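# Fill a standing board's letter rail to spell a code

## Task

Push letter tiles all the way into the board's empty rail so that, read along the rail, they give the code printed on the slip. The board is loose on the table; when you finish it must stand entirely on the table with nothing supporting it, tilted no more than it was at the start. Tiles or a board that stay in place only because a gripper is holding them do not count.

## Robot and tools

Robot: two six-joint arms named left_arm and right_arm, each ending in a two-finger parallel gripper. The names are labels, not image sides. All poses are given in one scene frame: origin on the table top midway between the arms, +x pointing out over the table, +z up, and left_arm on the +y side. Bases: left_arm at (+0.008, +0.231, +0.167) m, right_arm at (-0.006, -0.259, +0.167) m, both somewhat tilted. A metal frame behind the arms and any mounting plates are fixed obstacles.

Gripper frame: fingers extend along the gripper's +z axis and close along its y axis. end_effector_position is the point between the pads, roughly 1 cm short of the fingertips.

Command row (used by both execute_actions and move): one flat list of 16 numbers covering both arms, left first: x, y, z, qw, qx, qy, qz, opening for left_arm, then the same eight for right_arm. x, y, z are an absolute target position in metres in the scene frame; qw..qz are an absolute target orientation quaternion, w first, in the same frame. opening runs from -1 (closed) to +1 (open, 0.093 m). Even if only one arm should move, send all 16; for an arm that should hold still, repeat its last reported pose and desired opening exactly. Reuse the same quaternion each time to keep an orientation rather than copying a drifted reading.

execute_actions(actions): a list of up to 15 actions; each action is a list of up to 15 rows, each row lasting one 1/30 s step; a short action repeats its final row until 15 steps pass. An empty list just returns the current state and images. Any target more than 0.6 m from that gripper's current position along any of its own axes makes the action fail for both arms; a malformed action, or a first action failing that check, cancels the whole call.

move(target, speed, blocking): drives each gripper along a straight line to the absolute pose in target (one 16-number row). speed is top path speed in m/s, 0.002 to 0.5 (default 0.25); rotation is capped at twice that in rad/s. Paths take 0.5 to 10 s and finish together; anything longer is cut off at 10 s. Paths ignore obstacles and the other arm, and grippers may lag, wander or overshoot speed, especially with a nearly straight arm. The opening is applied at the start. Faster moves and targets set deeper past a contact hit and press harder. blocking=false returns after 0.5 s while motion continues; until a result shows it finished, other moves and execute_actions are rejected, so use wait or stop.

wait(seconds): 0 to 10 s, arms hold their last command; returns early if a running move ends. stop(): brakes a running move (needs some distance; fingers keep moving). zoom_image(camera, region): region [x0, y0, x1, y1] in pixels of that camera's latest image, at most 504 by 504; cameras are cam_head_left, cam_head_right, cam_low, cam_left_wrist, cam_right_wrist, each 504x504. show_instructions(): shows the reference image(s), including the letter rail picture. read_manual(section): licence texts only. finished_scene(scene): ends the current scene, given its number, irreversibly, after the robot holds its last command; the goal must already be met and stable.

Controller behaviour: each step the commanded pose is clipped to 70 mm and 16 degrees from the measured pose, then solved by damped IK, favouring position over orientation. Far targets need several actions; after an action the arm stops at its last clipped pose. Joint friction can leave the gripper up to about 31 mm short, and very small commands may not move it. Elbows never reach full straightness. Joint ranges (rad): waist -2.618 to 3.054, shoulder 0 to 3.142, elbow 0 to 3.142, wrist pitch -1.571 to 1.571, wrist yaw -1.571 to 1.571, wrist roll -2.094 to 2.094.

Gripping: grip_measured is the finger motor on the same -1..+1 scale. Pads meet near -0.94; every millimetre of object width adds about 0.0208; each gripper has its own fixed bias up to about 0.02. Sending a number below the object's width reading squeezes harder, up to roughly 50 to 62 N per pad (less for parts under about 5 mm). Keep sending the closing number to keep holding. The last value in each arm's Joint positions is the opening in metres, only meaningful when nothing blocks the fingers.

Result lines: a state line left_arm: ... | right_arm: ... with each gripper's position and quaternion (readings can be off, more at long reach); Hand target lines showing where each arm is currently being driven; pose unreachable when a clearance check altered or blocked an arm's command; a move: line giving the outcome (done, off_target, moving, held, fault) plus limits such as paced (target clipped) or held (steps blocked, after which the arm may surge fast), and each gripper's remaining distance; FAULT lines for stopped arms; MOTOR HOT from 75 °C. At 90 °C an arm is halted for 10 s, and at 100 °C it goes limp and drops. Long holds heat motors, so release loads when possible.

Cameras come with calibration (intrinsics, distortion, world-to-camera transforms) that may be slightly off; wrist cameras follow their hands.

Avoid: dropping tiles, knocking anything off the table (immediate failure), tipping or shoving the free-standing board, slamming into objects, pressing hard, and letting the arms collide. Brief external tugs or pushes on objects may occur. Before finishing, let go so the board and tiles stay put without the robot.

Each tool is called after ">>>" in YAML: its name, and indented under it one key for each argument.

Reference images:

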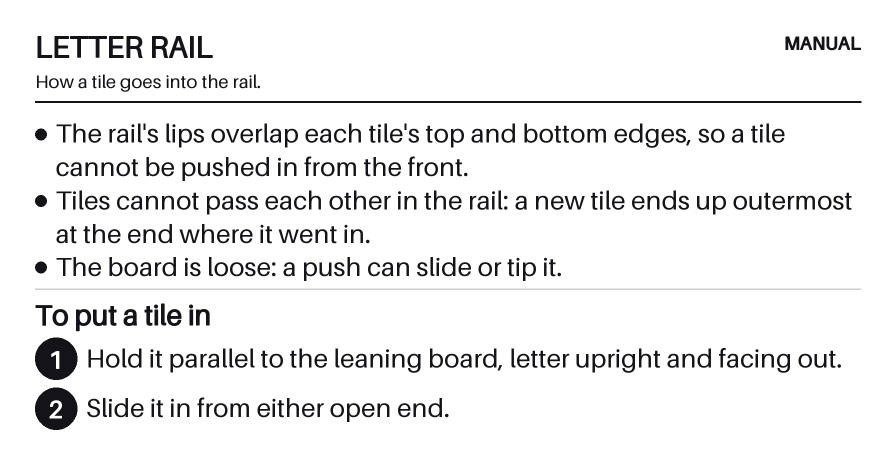

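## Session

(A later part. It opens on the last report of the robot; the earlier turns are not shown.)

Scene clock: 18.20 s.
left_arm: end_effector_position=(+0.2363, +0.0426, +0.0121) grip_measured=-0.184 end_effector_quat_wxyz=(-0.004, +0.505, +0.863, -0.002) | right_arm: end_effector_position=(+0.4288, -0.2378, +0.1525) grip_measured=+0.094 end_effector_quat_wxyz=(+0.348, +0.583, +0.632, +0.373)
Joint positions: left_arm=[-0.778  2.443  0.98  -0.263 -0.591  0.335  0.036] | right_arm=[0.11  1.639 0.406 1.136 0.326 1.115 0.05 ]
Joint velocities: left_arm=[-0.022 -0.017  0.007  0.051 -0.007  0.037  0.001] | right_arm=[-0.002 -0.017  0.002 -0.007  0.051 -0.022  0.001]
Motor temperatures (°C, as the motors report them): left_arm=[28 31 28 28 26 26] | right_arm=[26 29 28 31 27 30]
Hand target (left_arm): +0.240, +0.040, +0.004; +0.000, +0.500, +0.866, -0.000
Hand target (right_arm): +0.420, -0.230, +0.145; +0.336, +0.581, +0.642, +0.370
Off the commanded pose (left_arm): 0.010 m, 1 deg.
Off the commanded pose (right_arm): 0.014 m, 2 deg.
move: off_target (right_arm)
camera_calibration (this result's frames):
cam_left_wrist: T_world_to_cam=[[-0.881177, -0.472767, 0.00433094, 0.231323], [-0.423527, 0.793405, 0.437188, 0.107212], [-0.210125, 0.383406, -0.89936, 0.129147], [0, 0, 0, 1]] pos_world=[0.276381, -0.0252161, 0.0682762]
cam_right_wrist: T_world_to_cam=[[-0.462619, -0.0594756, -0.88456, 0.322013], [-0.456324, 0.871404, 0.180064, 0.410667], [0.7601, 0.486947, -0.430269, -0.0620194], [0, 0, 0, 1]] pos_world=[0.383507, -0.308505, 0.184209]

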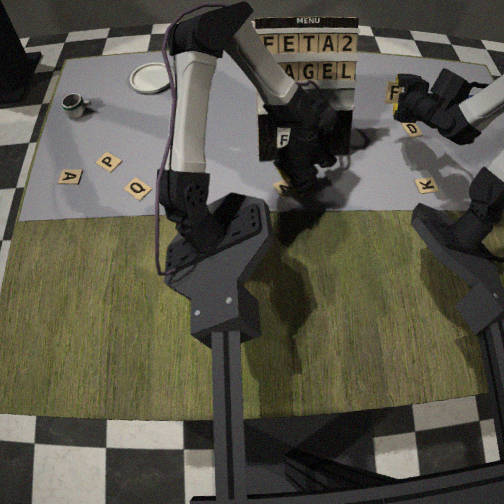

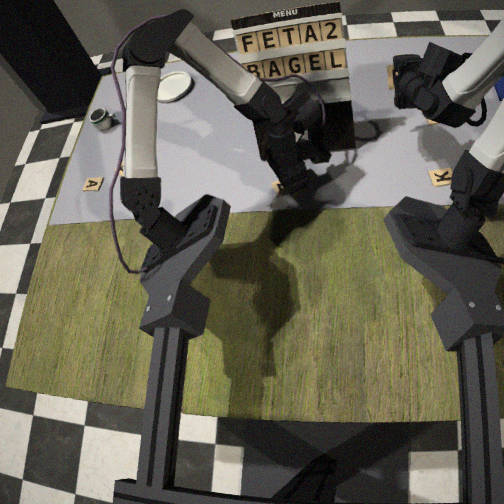

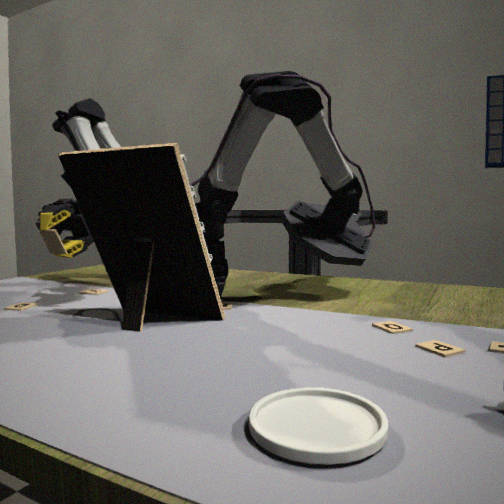

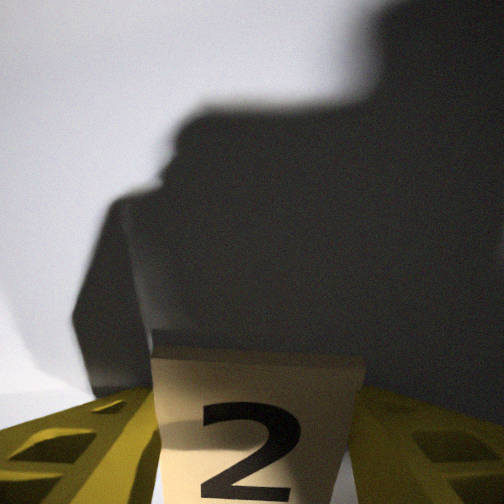

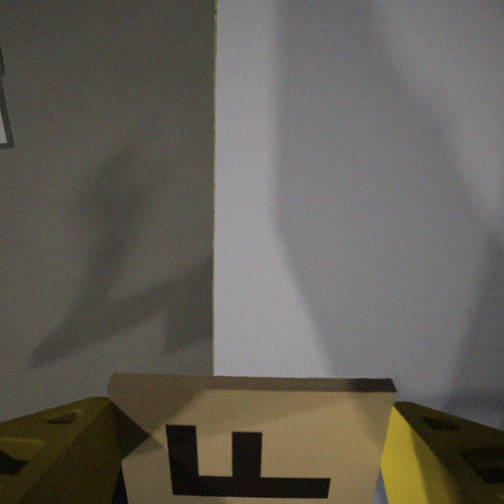

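>>> execute_actions:
  actions:
    - [[0.24,0.04,0.003,0,0.5,0.866,0,0.4,0.42,-0.23,0.145,0.336,0.581,0.641,0.37,0.05]]

>>> move:
  target: [0.24,0.2,0.12,0,0.5,0.866,0,0.4,0.42,-0.23,0.145,0.336,0.581,0.641,0.37,0.05]

>>> move:
  target: [0.37,0.2,0.08,0.383,0.323,0.629,-0.594,0.4,0.425,-0.185,0.135,0.336,0.581,0.641,0.37,0.05]

Scene clock: 19.07 s.
left_arm: end_effector_position=(+0.2384, +0.0429, +0.0121) grip_measured=+0.397 end_effector_quat_wxyz=(-0.001, +0.507, +0.862, +0.002) | right_arm: end_effector_position=(+0.4288, -0.2378, +0.1525) grip_measured=+0.094 end_effector_quat_wxyz=(+0.348, +0.583, +0.632, +0.373)
Joint positions: left_arm=[-0.778  2.443  0.98  -0.257 -0.601  0.345  0.064] | right_arm=[0.11  1.639 0.406 1.136 0.326 1.115 0.05 ]
Joint velocities: left_arm=[ 0.007  0.002 -0.002 -0.007 -0.007 -0.051 -0.   ] | right_arm=[ 0.012  0.002 -0.012  0.007 -0.007  0.095  0.001]
Motor temperatures (°C, as the motors report them): left_arm=[29 31 28 28 26 26] | right_arm=[26 30 28 31 27 30]
Hand target (left_arm): +0.240, +0.040, +0.003; -0.000, +0.500, +0.866, +0.000
Hand target (right_arm): +0.420, -0.230, +0.145; +0.336, +0.581, +0.642, +0.370
Off the commanded pose (left_arm): 0.010 m, 1 deg.
Off the commanded pose (right_arm): 0.014 m, 2 deg.
camera_calibration (this result's frames):
cam_left_wrist: T_world_to_cam=[[-0.884139, -0.467185, -0.00609949, 0.233845], [-0.422897, 0.794638, 0.435556, 0.107709], [-0.198638, 0.387672, -0.900141, 0.126566], [0, 0, 0, 1]] pos_world=[0.277442, -0.0254071, 0.06844]
cam_right_wrist: T_world_to_cam=[[-0.462652, -0.0590957, -0.884568, 0.322119], [-0.45616, 0.871428, 0.180366, 0.410556], [0.760178, 0.486951, -0.430125, -0.0620737], [0, 0, 0, 1]] pos_world=[0.383495, -0.308507, 0.184186]

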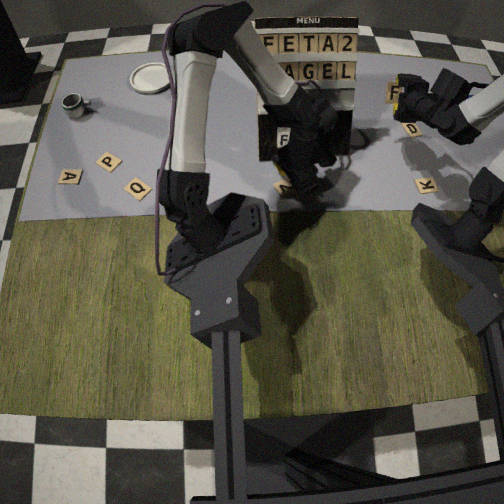

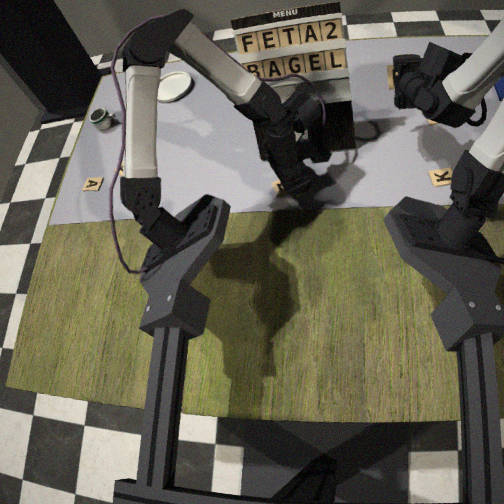

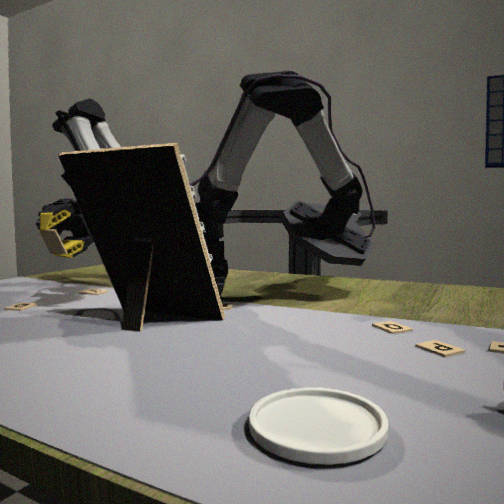

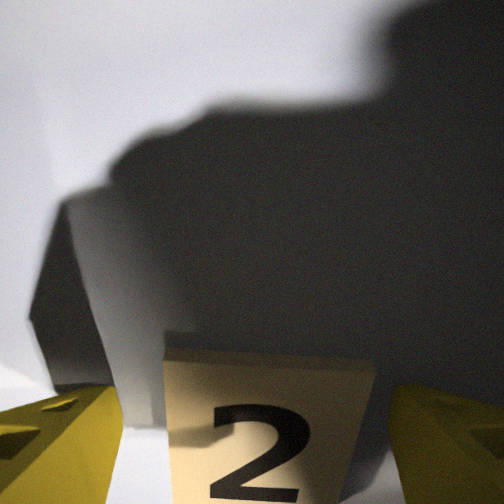

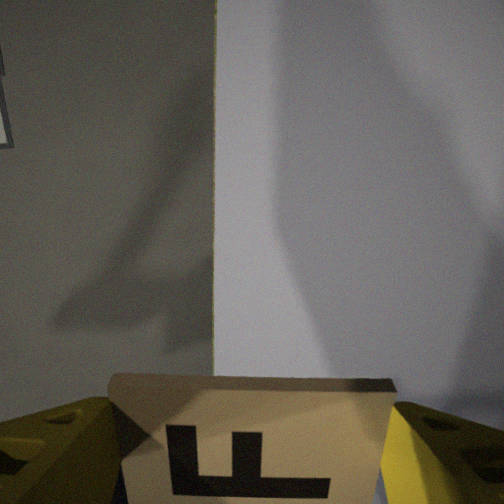

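Scene clock: 20.53 s.
left_arm: end_effector_position=(+0.2504, +0.1913, +0.1209) grip_measured=+0.398 end_effector_quat_wxyz=(+0.015, +0.493, +0.870, -0.002) | right_arm: end_effector_position=(+0.4288, -0.2378, +0.1525) grip_measured=+0.094 end_effector_quat_wxyz=(+0.348, +0.583, +0.632, +0.373)
Joint positions: left_arm=[-0.611  1.629  0.698 -0.635 -0.607  0.536  0.064] | right_arm=[0.11  1.639 0.406 1.136 0.326 1.115 0.05 ]
Joint velocities: left_arm=[ 0.017  0.007 -0.002 -0.037  0.022 -0.007 -0.   ] | right_arm=[-0.017 -0.007 -0.017 -0.007 -0.051 -0.022  0.   ]
Motor temperatures (°C, as the motors report them): left_arm=[29 31 28 28 26 26] | right_arm=[26 30 28 31 27 30]
Hand target (left_arm): +0.241, +0.198, +0.119; +0.001, +0.500, +0.866, -0.000
Hand target (right_arm): +0.420, -0.230, +0.145; +0.336, +0.581, +0.642, +0.370
Off the commanded pose (left_arm): 0.014 m, 2 deg.
Off the commanded pose (right_arm): 0.014 m, 2 deg.
move: off_target (left_arm, right_arm)
camera_calibration (this result's frames):
cam_left_wrist: T_world_to_cam=[[-0.86784, -0.496616, -0.0150278, 0.31706], [-0.459015, 0.789822, 0.406799, -0.0390826], [-0.190154, 0.359935, -0.913394, 0.174084], [0, 0, 0, 1]] pos_world=[0.290321, 0.125667, 0.179671]
cam_right_wrist: T_world_to_cam=[[-0.462652, -0.0590957, -0.884568, 0.322119], [-0.45616, 0.871428, 0.180366, 0.410556], [0.760178, 0.486951, -0.430125, -0.0620737], [0, 0, 0, 1]] pos_world=[0.383495, -0.308507, 0.184186]

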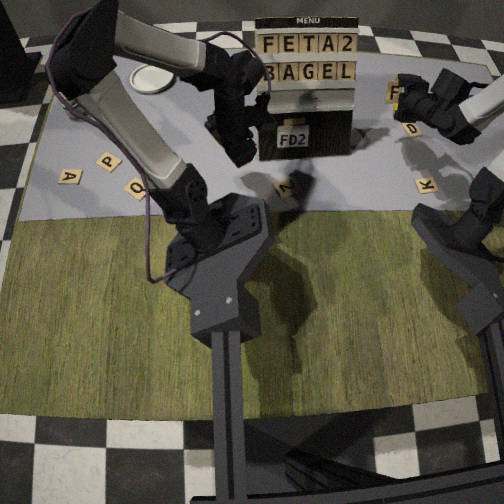

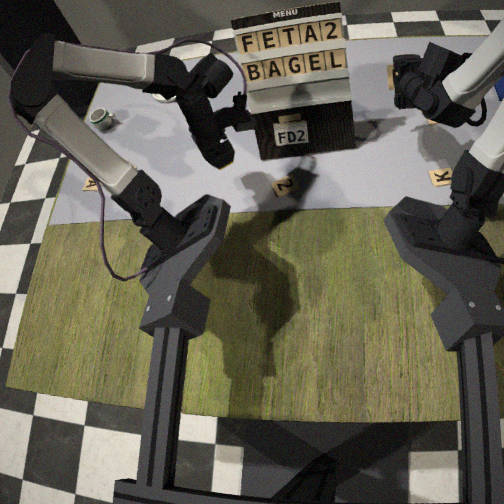

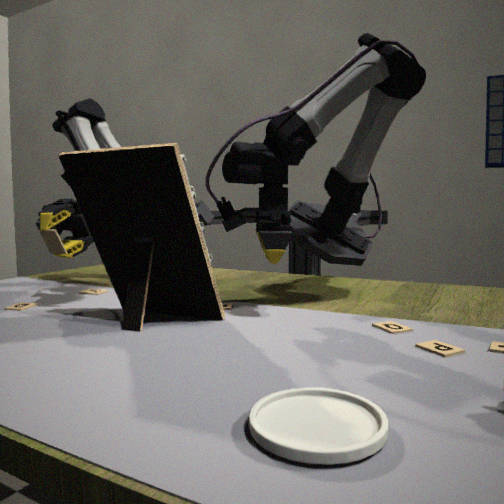

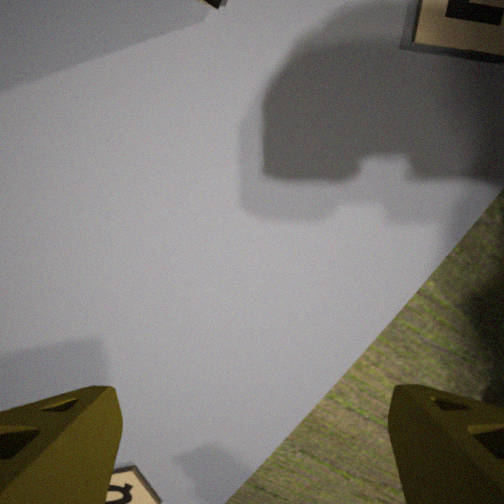

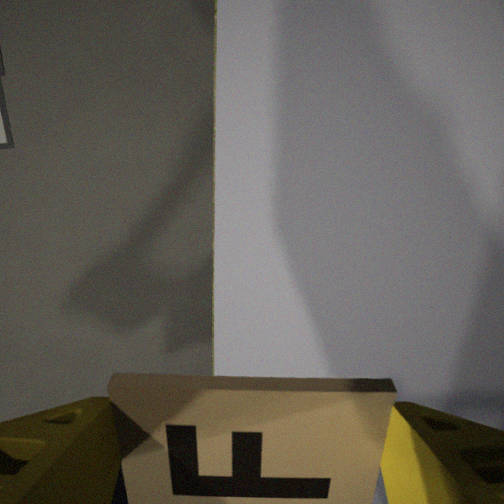

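Scene clock: 24.37 s.
left_arm: end_effector_position=(+0.3722, +0.1988, +0.0873) grip_measured=+0.398 end_effector_quat_wxyz=(+0.389, +0.329, +0.630, -0.586) | right_arm: end_effector_position=(+0.4303, -0.1931, +0.1433) grip_measured=+0.094 end_effector_quat_wxyz=(+0.350, +0.586, +0.628, +0.373)
Joint positions: left_arm=[ 0.257  2.257  1.371 -0.96   1.032  1.747  0.064] | right_arm=[0.234 1.844 0.461 1.286 0.456 1.132 0.05 ]
Joint velocities: left_arm=[-0.002  0.012  0.002 -0.051  0.022  0.037  0.001] | right_arm=[-0.007 -0.012 -0.002  0.037 -0.081  0.007 -0.   ]
Motor temperatures (°C, as the motors report them): left_arm=[29 32 28 28 26 26] | right_arm=[26 30 28 32 27 30]
Hand target (left_arm): +0.372, +0.200, +0.083; +0.387, +0.322, +0.630, -0.592
Hand target (right_arm): +0.425, -0.185, +0.135; +0.336, +0.581, +0.642, +0.370
Off the commanded pose (left_arm): 0.008 m, 1 deg.
Off the commanded pose (right_arm): 0.013 m, 2 deg.
move: off_target (right_arm)
camera_calibration (this result's frames):
cam_left_wrist: T_world_to_cam=[[-0.880204, -0.0996847, 0.464008, 0.309946], [-0.46313, 0.394014, -0.793892, 0.209599], [-0.103687, -0.913683, -0.39298, 0.339431], [0, 0, 0, 1]] pos_world=[0.405082, 0.258444, 0.155971]
cam_right_wrist: T_world_to_cam=[[-0.461045, -0.0527341, -0.885809, 0.31802], [-0.448631, 0.875113, 0.181406, 0.371284], [0.765616, 0.481038, -0.427124, -0.092908], [0, 0, 0, 1]] pos_world=[0.384323, -0.263453, 0.174668]

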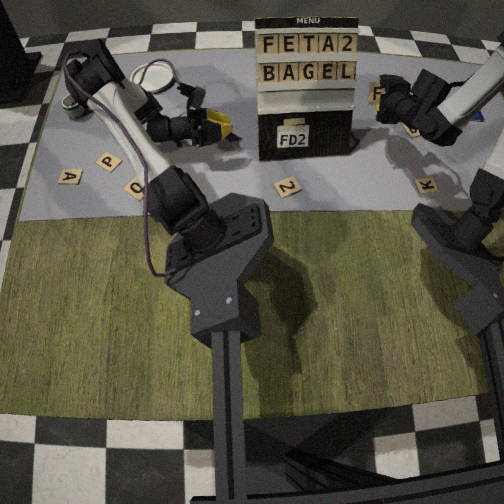

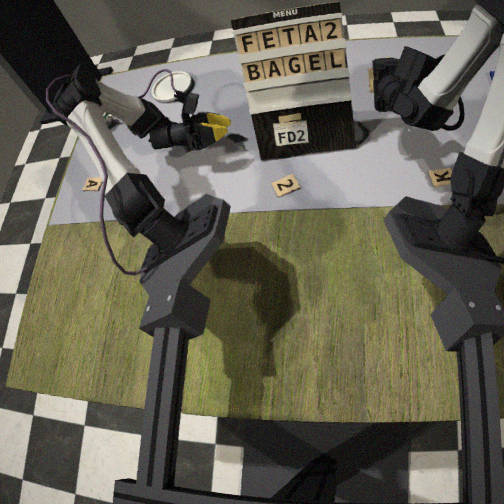

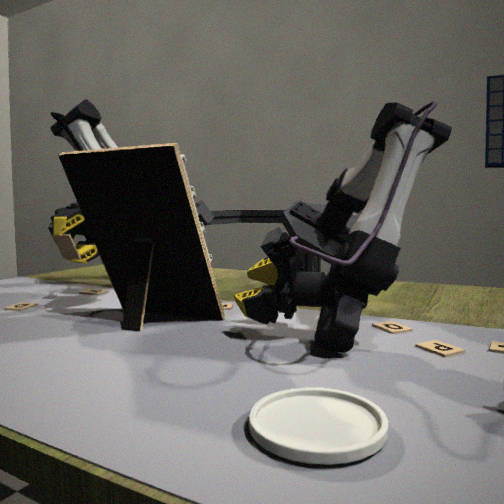

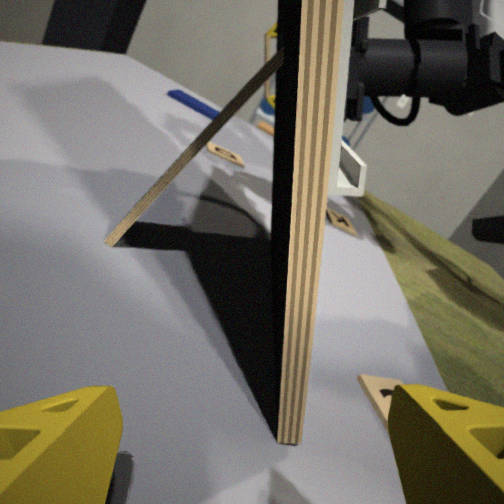

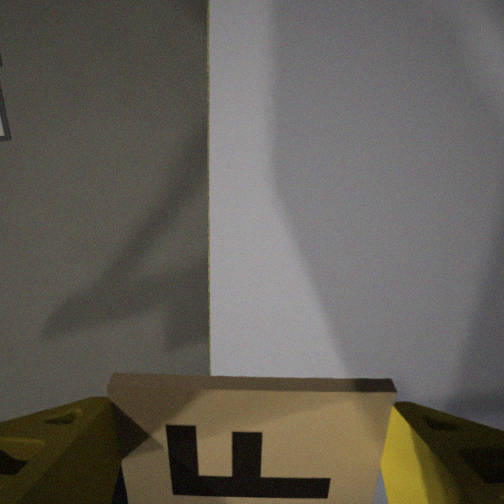

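>>> move:
  target: [0.345,0.2,0.105,0.383,0.323,0.629,-0.594,0.4,0.392,-0.185,0.155,0.355,0.571,0.63,0.392,0.05]
  speed: 0.08

>>> zoom_image:
  camera: "cam_left_wrist"
  region: [150, 0, 400, 250]

>>> zoom_image:
  camera: "cam_head_left"
  region: [300, 40, 420, 140]

Scene clock: 25.80 s.
left_arm: end_effector_position=(+0.3495, +0.1973, +0.1038) grip_measured=+0.398 end_effector_quat_wxyz=(+0.383, +0.326, +0.627, -0.595) | right_arm: end_effector_position=(+0.3978, -0.1865, +0.1562) grip_measured=+0.094 end_effector_quat_wxyz=(+0.355, +0.575, +0.623, +0.394)
Joint positions: left_arm=[ 0.262  2.18   1.257 -0.962  1.032  1.768  0.064] | right_arm=[0.296 1.844 0.327 1.453 0.477 1.124 0.05 ]
Joint velocities: left_arm=[ 0.007  0.002 -0.012 -0.022 -0.022  0.037  0.   ] | right_arm=[ 0.002 -0.002  0.002 -0.022  0.066 -0.051  0.001]
Motor temperatures (°C, as the motors report them): left_arm=[29 32 28 28 26 26] | right_arm=[26 30 28 32 27 30]
Hand target (left_arm): +0.345, +0.200, +0.105; +0.383, +0.323, +0.629, -0.594
Hand target (right_arm): +0.392, -0.185, +0.155; +0.355, +0.570, +0.629, +0.391
Off the commanded pose (left_arm): 0.005 m, 0 deg.
Off the commanded pose (right_arm): 0.006 m, 1 deg.
move: done
camera_calibration (this result's frames):
cam_left_wrist: T_world_to_cam=[[-0.874508, -0.0840729, 0.477668, 0.275612], [-0.470173, 0.388693, -0.792373, 0.216094], [-0.119049, -0.917524, -0.379444, 0.346949], [0, 0, 0, 1]] pos_world=[0.383931, 0.257511, 0.171224]
cam_right_wrist: T_world_to_cam=[[-0.420473, -0.0469392, -0.90609, 0.302905], [-0.473, 0.863556, 0.174761, 0.357165], [0.774256, 0.502063, -0.385304, -0.0717224], [0, 0, 0, 1]] pos_world=[0.351834, -0.258204, 0.184406]

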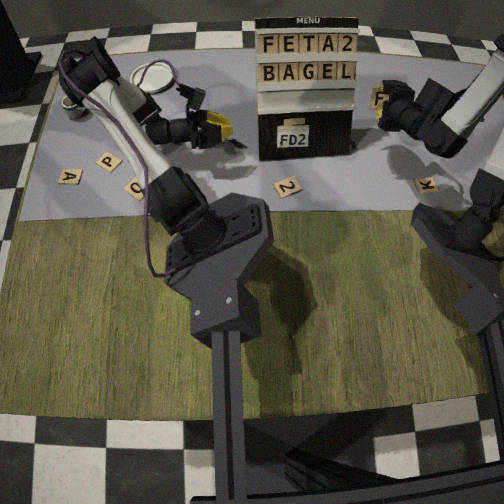

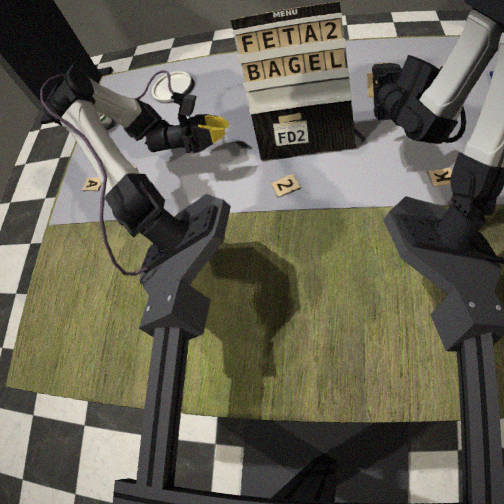

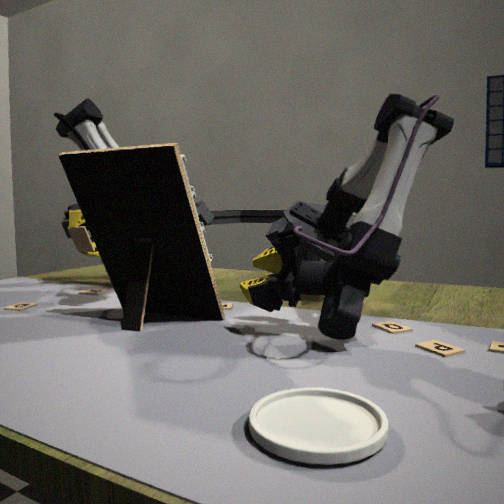

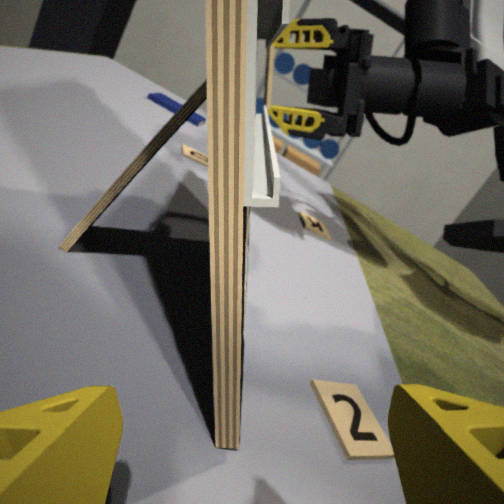

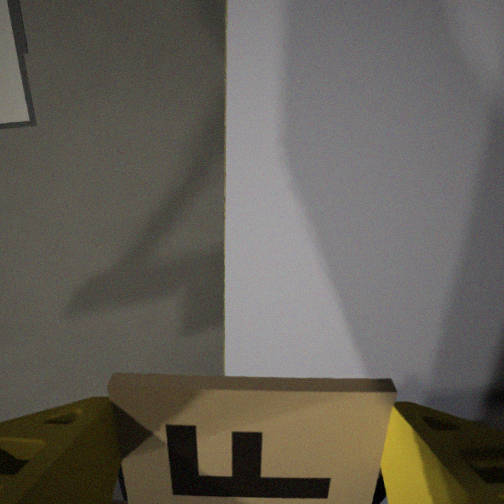

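Region (150, 0, 400, 250) of cam_left_wrist's 504x504 image, scaled by 2.016, with more detail than that image has.

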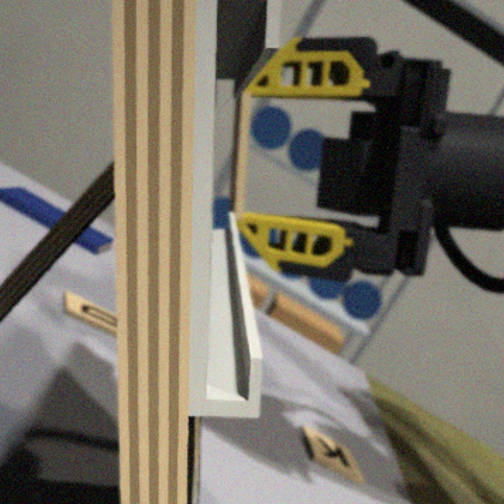

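Region (300, 40, 420, 140) of cam_head_left's 504x504 image, scaled by 4.200, with more detail than that image has.

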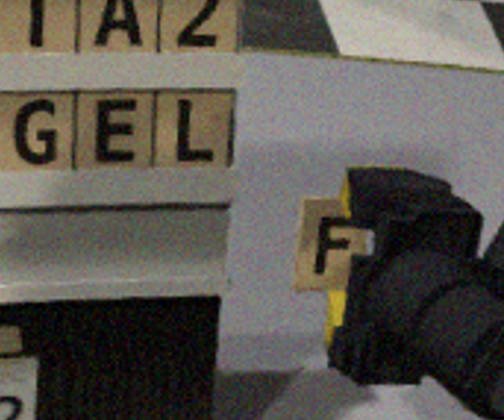

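>>> move:
  target: [0.404,-0.165,0.15,0.346,0.576,0.635,0.381,0.05,0.404,-0.165,0.15,0.346,0.576,0.635,0.381,0.05]
  speed: -1

speed must be a number from 0.002 to 0.5 (m/s); nothing of the call was run and nothing moved

That call had the wrong left-arm pose and was refused, so nothing moved. Resending it corrected.

>>> move:
  target: [0.345,0.2,0.105,0.383,0.323,0.629,-0.594,0.4,0.404,-0.168,0.15,0.346,0.576,0.635,0.381,0.05]
  speed: 0.04

>>> zoom_image:
  camera: "cam_left_wrist"
  region: [190, 0, 340, 150]

Scene clock: 27.00 s.
left_arm: end_effector_position=(+0.3495, +0.1973, +0.1038) grip_measured=+0.398 end_effector_quat_wxyz=(+0.383, +0.326, +0.627, -0.595) | right_arm: end_effector_position=(+0.4037, -0.1748, +0.1544) grip_measured=+0.094 end_effector_quat_wxyz=(+0.352, +0.577, +0.629, +0.385)
Joint positions: left_arm=[ 0.262  2.18   1.257 -0.962  1.032  1.768  0.064] | right_arm=[0.328 1.869 0.377 1.406 0.522 1.129 0.05 ]
Joint velocities: left_arm=[ 0.002  0.007 -0.002 -0.066 -0.037 -0.037  0.   ] | right_arm=[ 0.002  0.002  0.007 -0.037 -0.081 -0.037 -0.001]
Motor temperatures (°C, as the motors report them): left_arm=[29 32 28 28 26 26] | right_arm=[26 30 28 32 27 30]
Hand target (left_arm): +0.345, +0.200, +0.105; +0.383, +0.323, +0.629, -0.594
Hand target (right_arm): +0.404, -0.168, +0.150; +0.346, +0.576, +0.635, +0.381
Off the commanded pose (left_arm): 0.005 m, 0 deg.
Off the commanded pose (right_arm): 0.008 m, 1 deg.
move: done
camera_calibration (this result's frames):
cam_left_wrist: T_world_to_cam=[[-0.874508, -0.0840729, 0.477668, 0.275612], [-0.470173, 0.388693, -0.792373, 0.216094], [-0.119049, -0.917524, -0.379444, 0.346949], [0, 0, 0, 1]] pos_world=[0.383931, 0.257511, 0.171224]
cam_right_wrist: T_world_to_cam=[[-0.43894, -0.056478, -0.89674, 0.308641], [-0.469524, 0.865337, 0.175324, 0.348921], [0.76608, 0.497998, -0.406349, -0.0770351], [0, 0, 0, 1]] pos_world=[0.358316, -0.246139, 0.184293]

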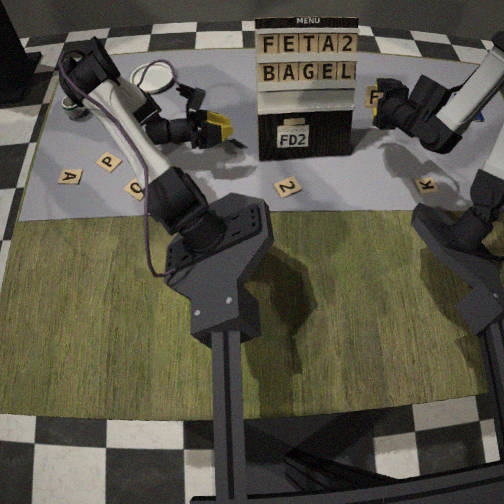

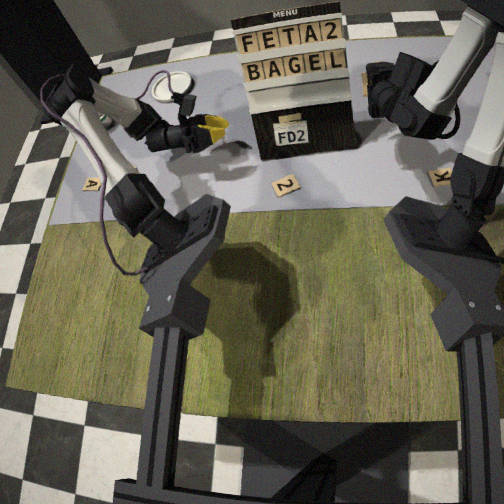

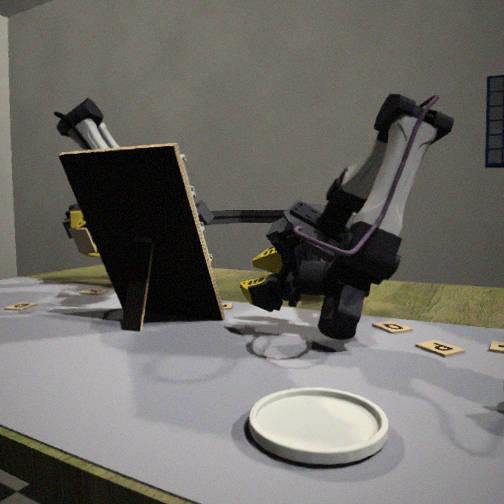

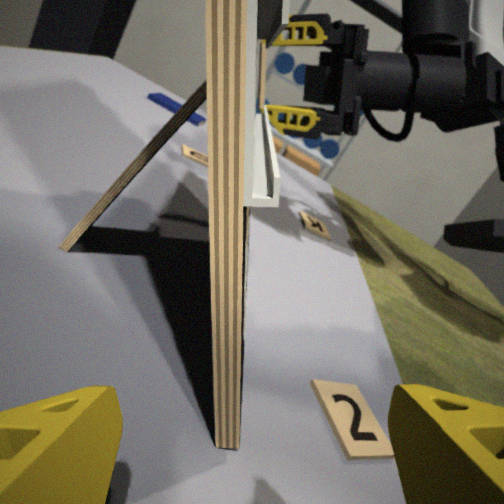

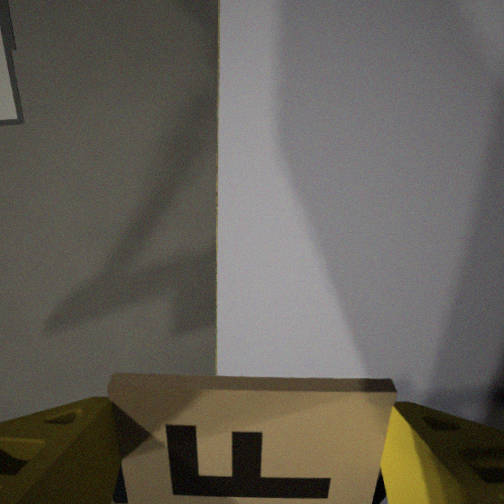

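Region (190, 0, 340, 150) of cam_left_wrist's 504x504 image, scaled by 3.360, with more detail than that image has.

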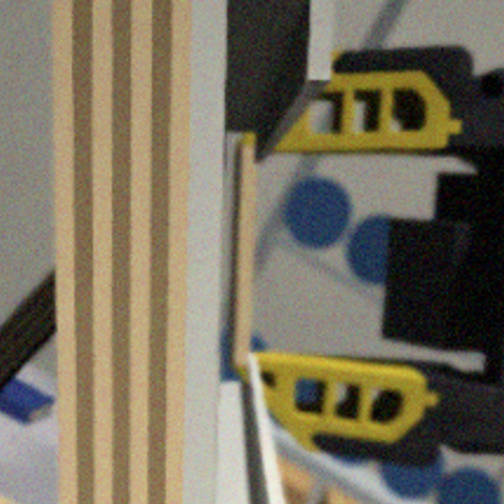

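>>> move:
  target: [0.345,0.2,0.105,0.383,0.323,0.629,-0.594,0.4,0.404,-0.152,0.149,0.346,0.576,0.635,0.381,0.05]
  speed: 0.02

>>> zoom_image:
  camera: "cam_left_wrist"
  region: [190, 0, 340, 150]

>>> zoom_image:
  camera: "cam_head_left"
  region: [300, 40, 420, 140]

Scene clock: 28.60 s.
left_arm: end_effector_position=(+0.3495, +0.1973, +0.1038) grip_measured=+0.398 end_effector_quat_wxyz=(+0.384, +0.326, +0.627, -0.595) | right_arm: end_effector_position=(+0.4021, -0.1571, +0.1496) grip_measured=+0.094 end_effector_quat_wxyz=(+0.346, +0.575, +0.637, +0.380)
Joint positions: left_arm=[ 0.262  2.18   1.257 -0.962  1.032  1.768  0.064] | right_arm=[0.372 1.929 0.411 1.406 0.566 1.134 0.05 ]
Joint velocities: left_arm=[ 0.012  0.002 -0.007  0.066  0.066 -0.051  0.   ] | right_arm=[ 0.007  0.012 -0.017 -0.007 -0.037  0.022 -0.001]
Motor temperatures (°C, as the motors report them): left_arm=[29 33 28 28 26 26] | right_arm=[26 30 28 32 27 30]
Hand target (left_arm): +0.345, +0.200, +0.105; +0.383, +0.323, +0.629, -0.594
Hand target (right_arm): +0.404, -0.152, +0.149; +0.346, +0.576, +0.635, +0.381
Off the commanded pose (left_arm): 0.005 m, 0 deg.
Off the commanded pose (right_arm): 0.005 m, 0 deg.
move: done
camera_calibration (this result's frames):
cam_left_wrist: T_world_to_cam=[[-0.87469, -0.0840904, 0.477333, 0.275714], [-0.469872, 0.388721, -0.792538, 0.216001], [-0.118904, -0.91751, -0.379522, 0.346903], [0, 0, 0, 1]] pos_world=[0.383905, 0.257508, 0.171239]
cam_right_wrist: T_world_to_cam=[[-0.453567, -0.0689003, -0.888555, 0.307323], [-0.477179, 0.860832, 0.176827, 0.335845], [0.752713, 0.504203, -0.423323, -0.0777022], [0, 0, 0, 1]] pos_world=[0.358137, -0.228754, 0.180794]

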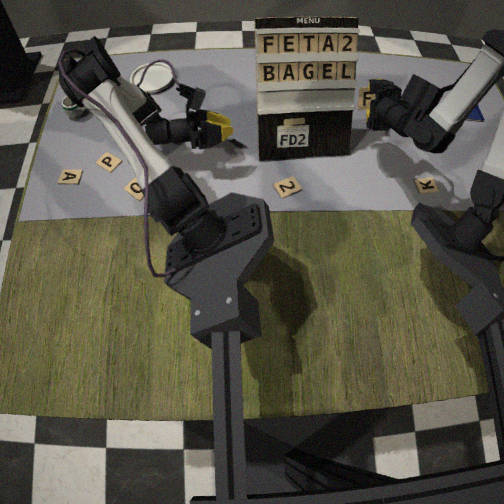

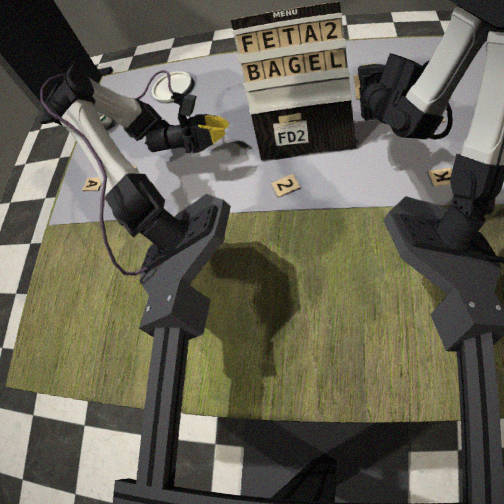

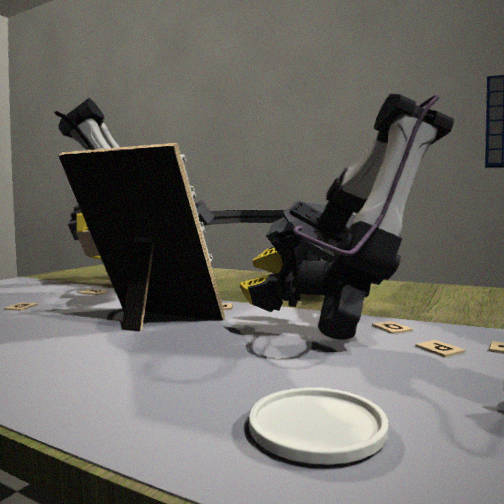

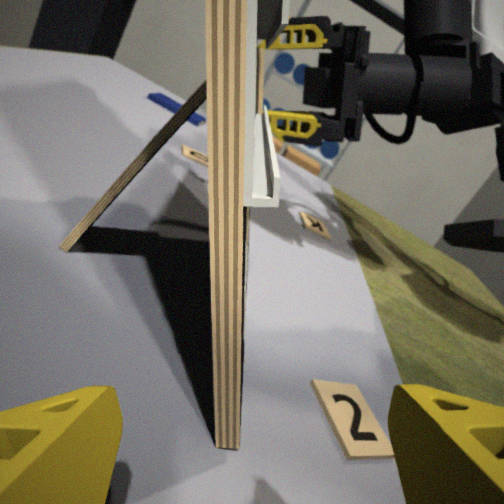

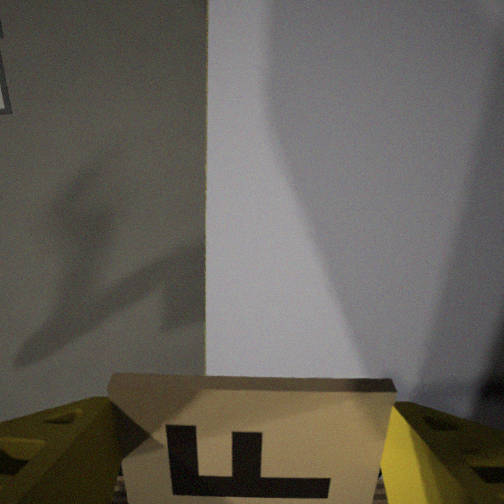

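Region (190, 0, 340, 150) of cam_left_wrist's 504x504 image, scaled by 3.360, with more detail than that image has.

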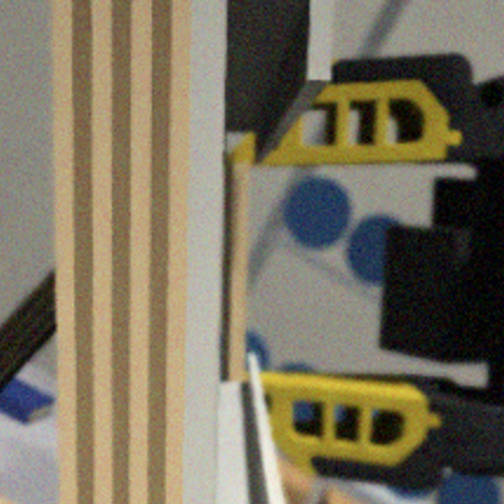

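Region (300, 40, 420, 140) of cam_head_left's 504x504 image, scaled by 4.200, with more detail than that image has.

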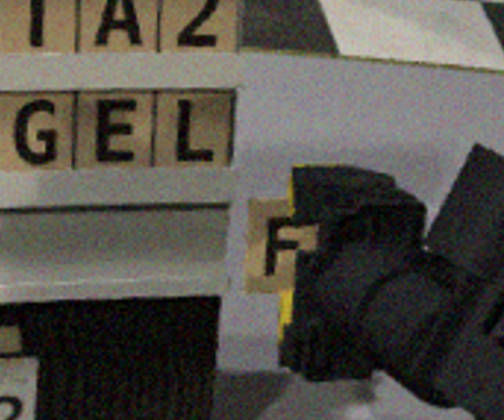

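>>> move:
  target: [0.345,0.2,0.105,0.383,0.323,0.629,-0.594,0.4,0.405,-0.145,0.157,0.346,0.576,0.635,0.381,0.05]
  speed: 0.02

>>> zoom_image:
  camera: "cam_left_wrist"
  region: [190, 0, 340, 150]

Scene clock: 29.70 s.
left_arm: end_effector_position=(+0.3495, +0.1973, +0.1038) grip_measured=+0.398 end_effector_quat_wxyz=(+0.384, +0.326, +0.627, -0.595) | right_arm: end_effector_position=(+0.4034, -0.1494, +0.1567) grip_measured=+0.094 end_effector_quat_wxyz=(+0.348, +0.576, +0.634, +0.382)
Joint positions: left_arm=[ 0.262  2.18   1.257 -0.962  1.032  1.768  0.064] | right_arm=[0.406 1.929 0.429 1.395 0.6   1.139 0.05 ]
Joint velocities: left_arm=[-0.002 -0.007 -0.007  0.022  0.007  0.007 -0.001] | right_arm=[-0.012 -0.022  0.012 -0.022 -0.037  0.022 -0.   ]
Motor temperatures (°C, as the motors report them): left_arm=[29 33 28 28 26 26] | right_arm=[27 30 28 33 27 30]
Hand target (left_arm): +0.345, +0.200, +0.105; +0.383, +0.323, +0.629, -0.594
Hand target (right_arm): +0.405, -0.145, +0.157; +0.346, +0.576, +0.635, +0.381
Off the commanded pose (left_arm): 0.005 m, 0 deg.
Off the commanded pose (right_arm): 0.005 m, 0 deg.
move: done
camera_calibration (this result's frames):
cam_left_wrist: T_world_to_cam=[[-0.87469, -0.0840904, 0.477333, 0.275714], [-0.469872, 0.388721, -0.792538, 0.216001], [-0.118904, -0.91751, -0.379522, 0.346903], [0, 0, 0, 1]] pos_world=[0.383905, 0.257508, 0.171239]
cam_right_wrist: T_world_to_cam=[[-0.448271, -0.0639746, -0.891605, 0.313876], [-0.474349, 0.86244, 0.176606, 0.327723], [0.757658, 0.5021, -0.416954, -0.0828683], [0, 0, 0, 1]] pos_world=[0.358942, -0.220953, 0.187423]

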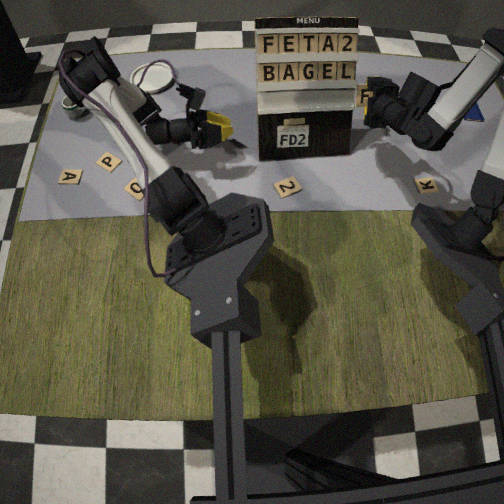

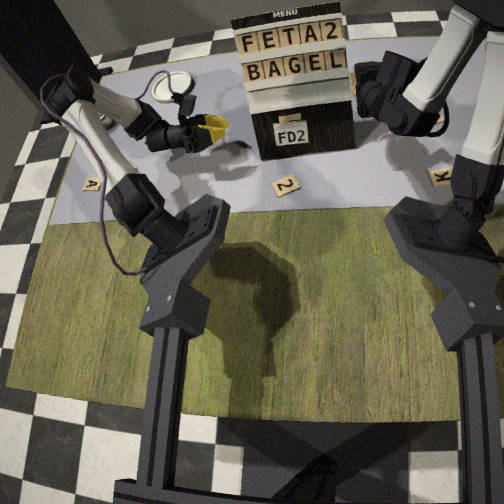

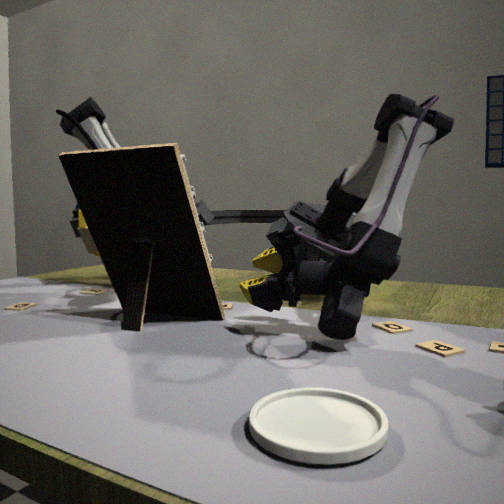

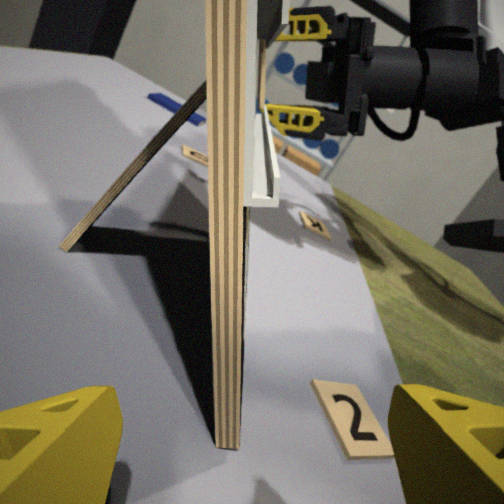

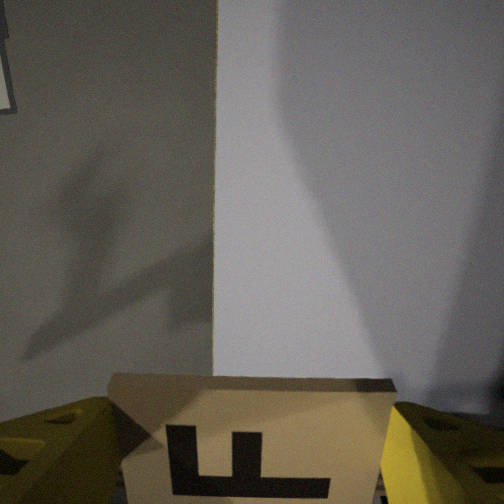

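Region (190, 0, 340, 150) of cam_left_wrist's 504x504 image, scaled by 3.360, with more detail than that image has.

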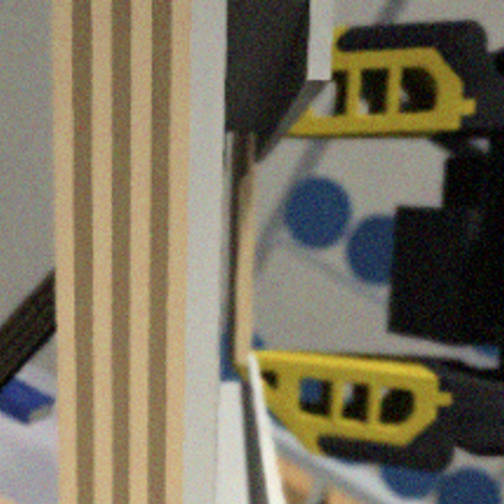

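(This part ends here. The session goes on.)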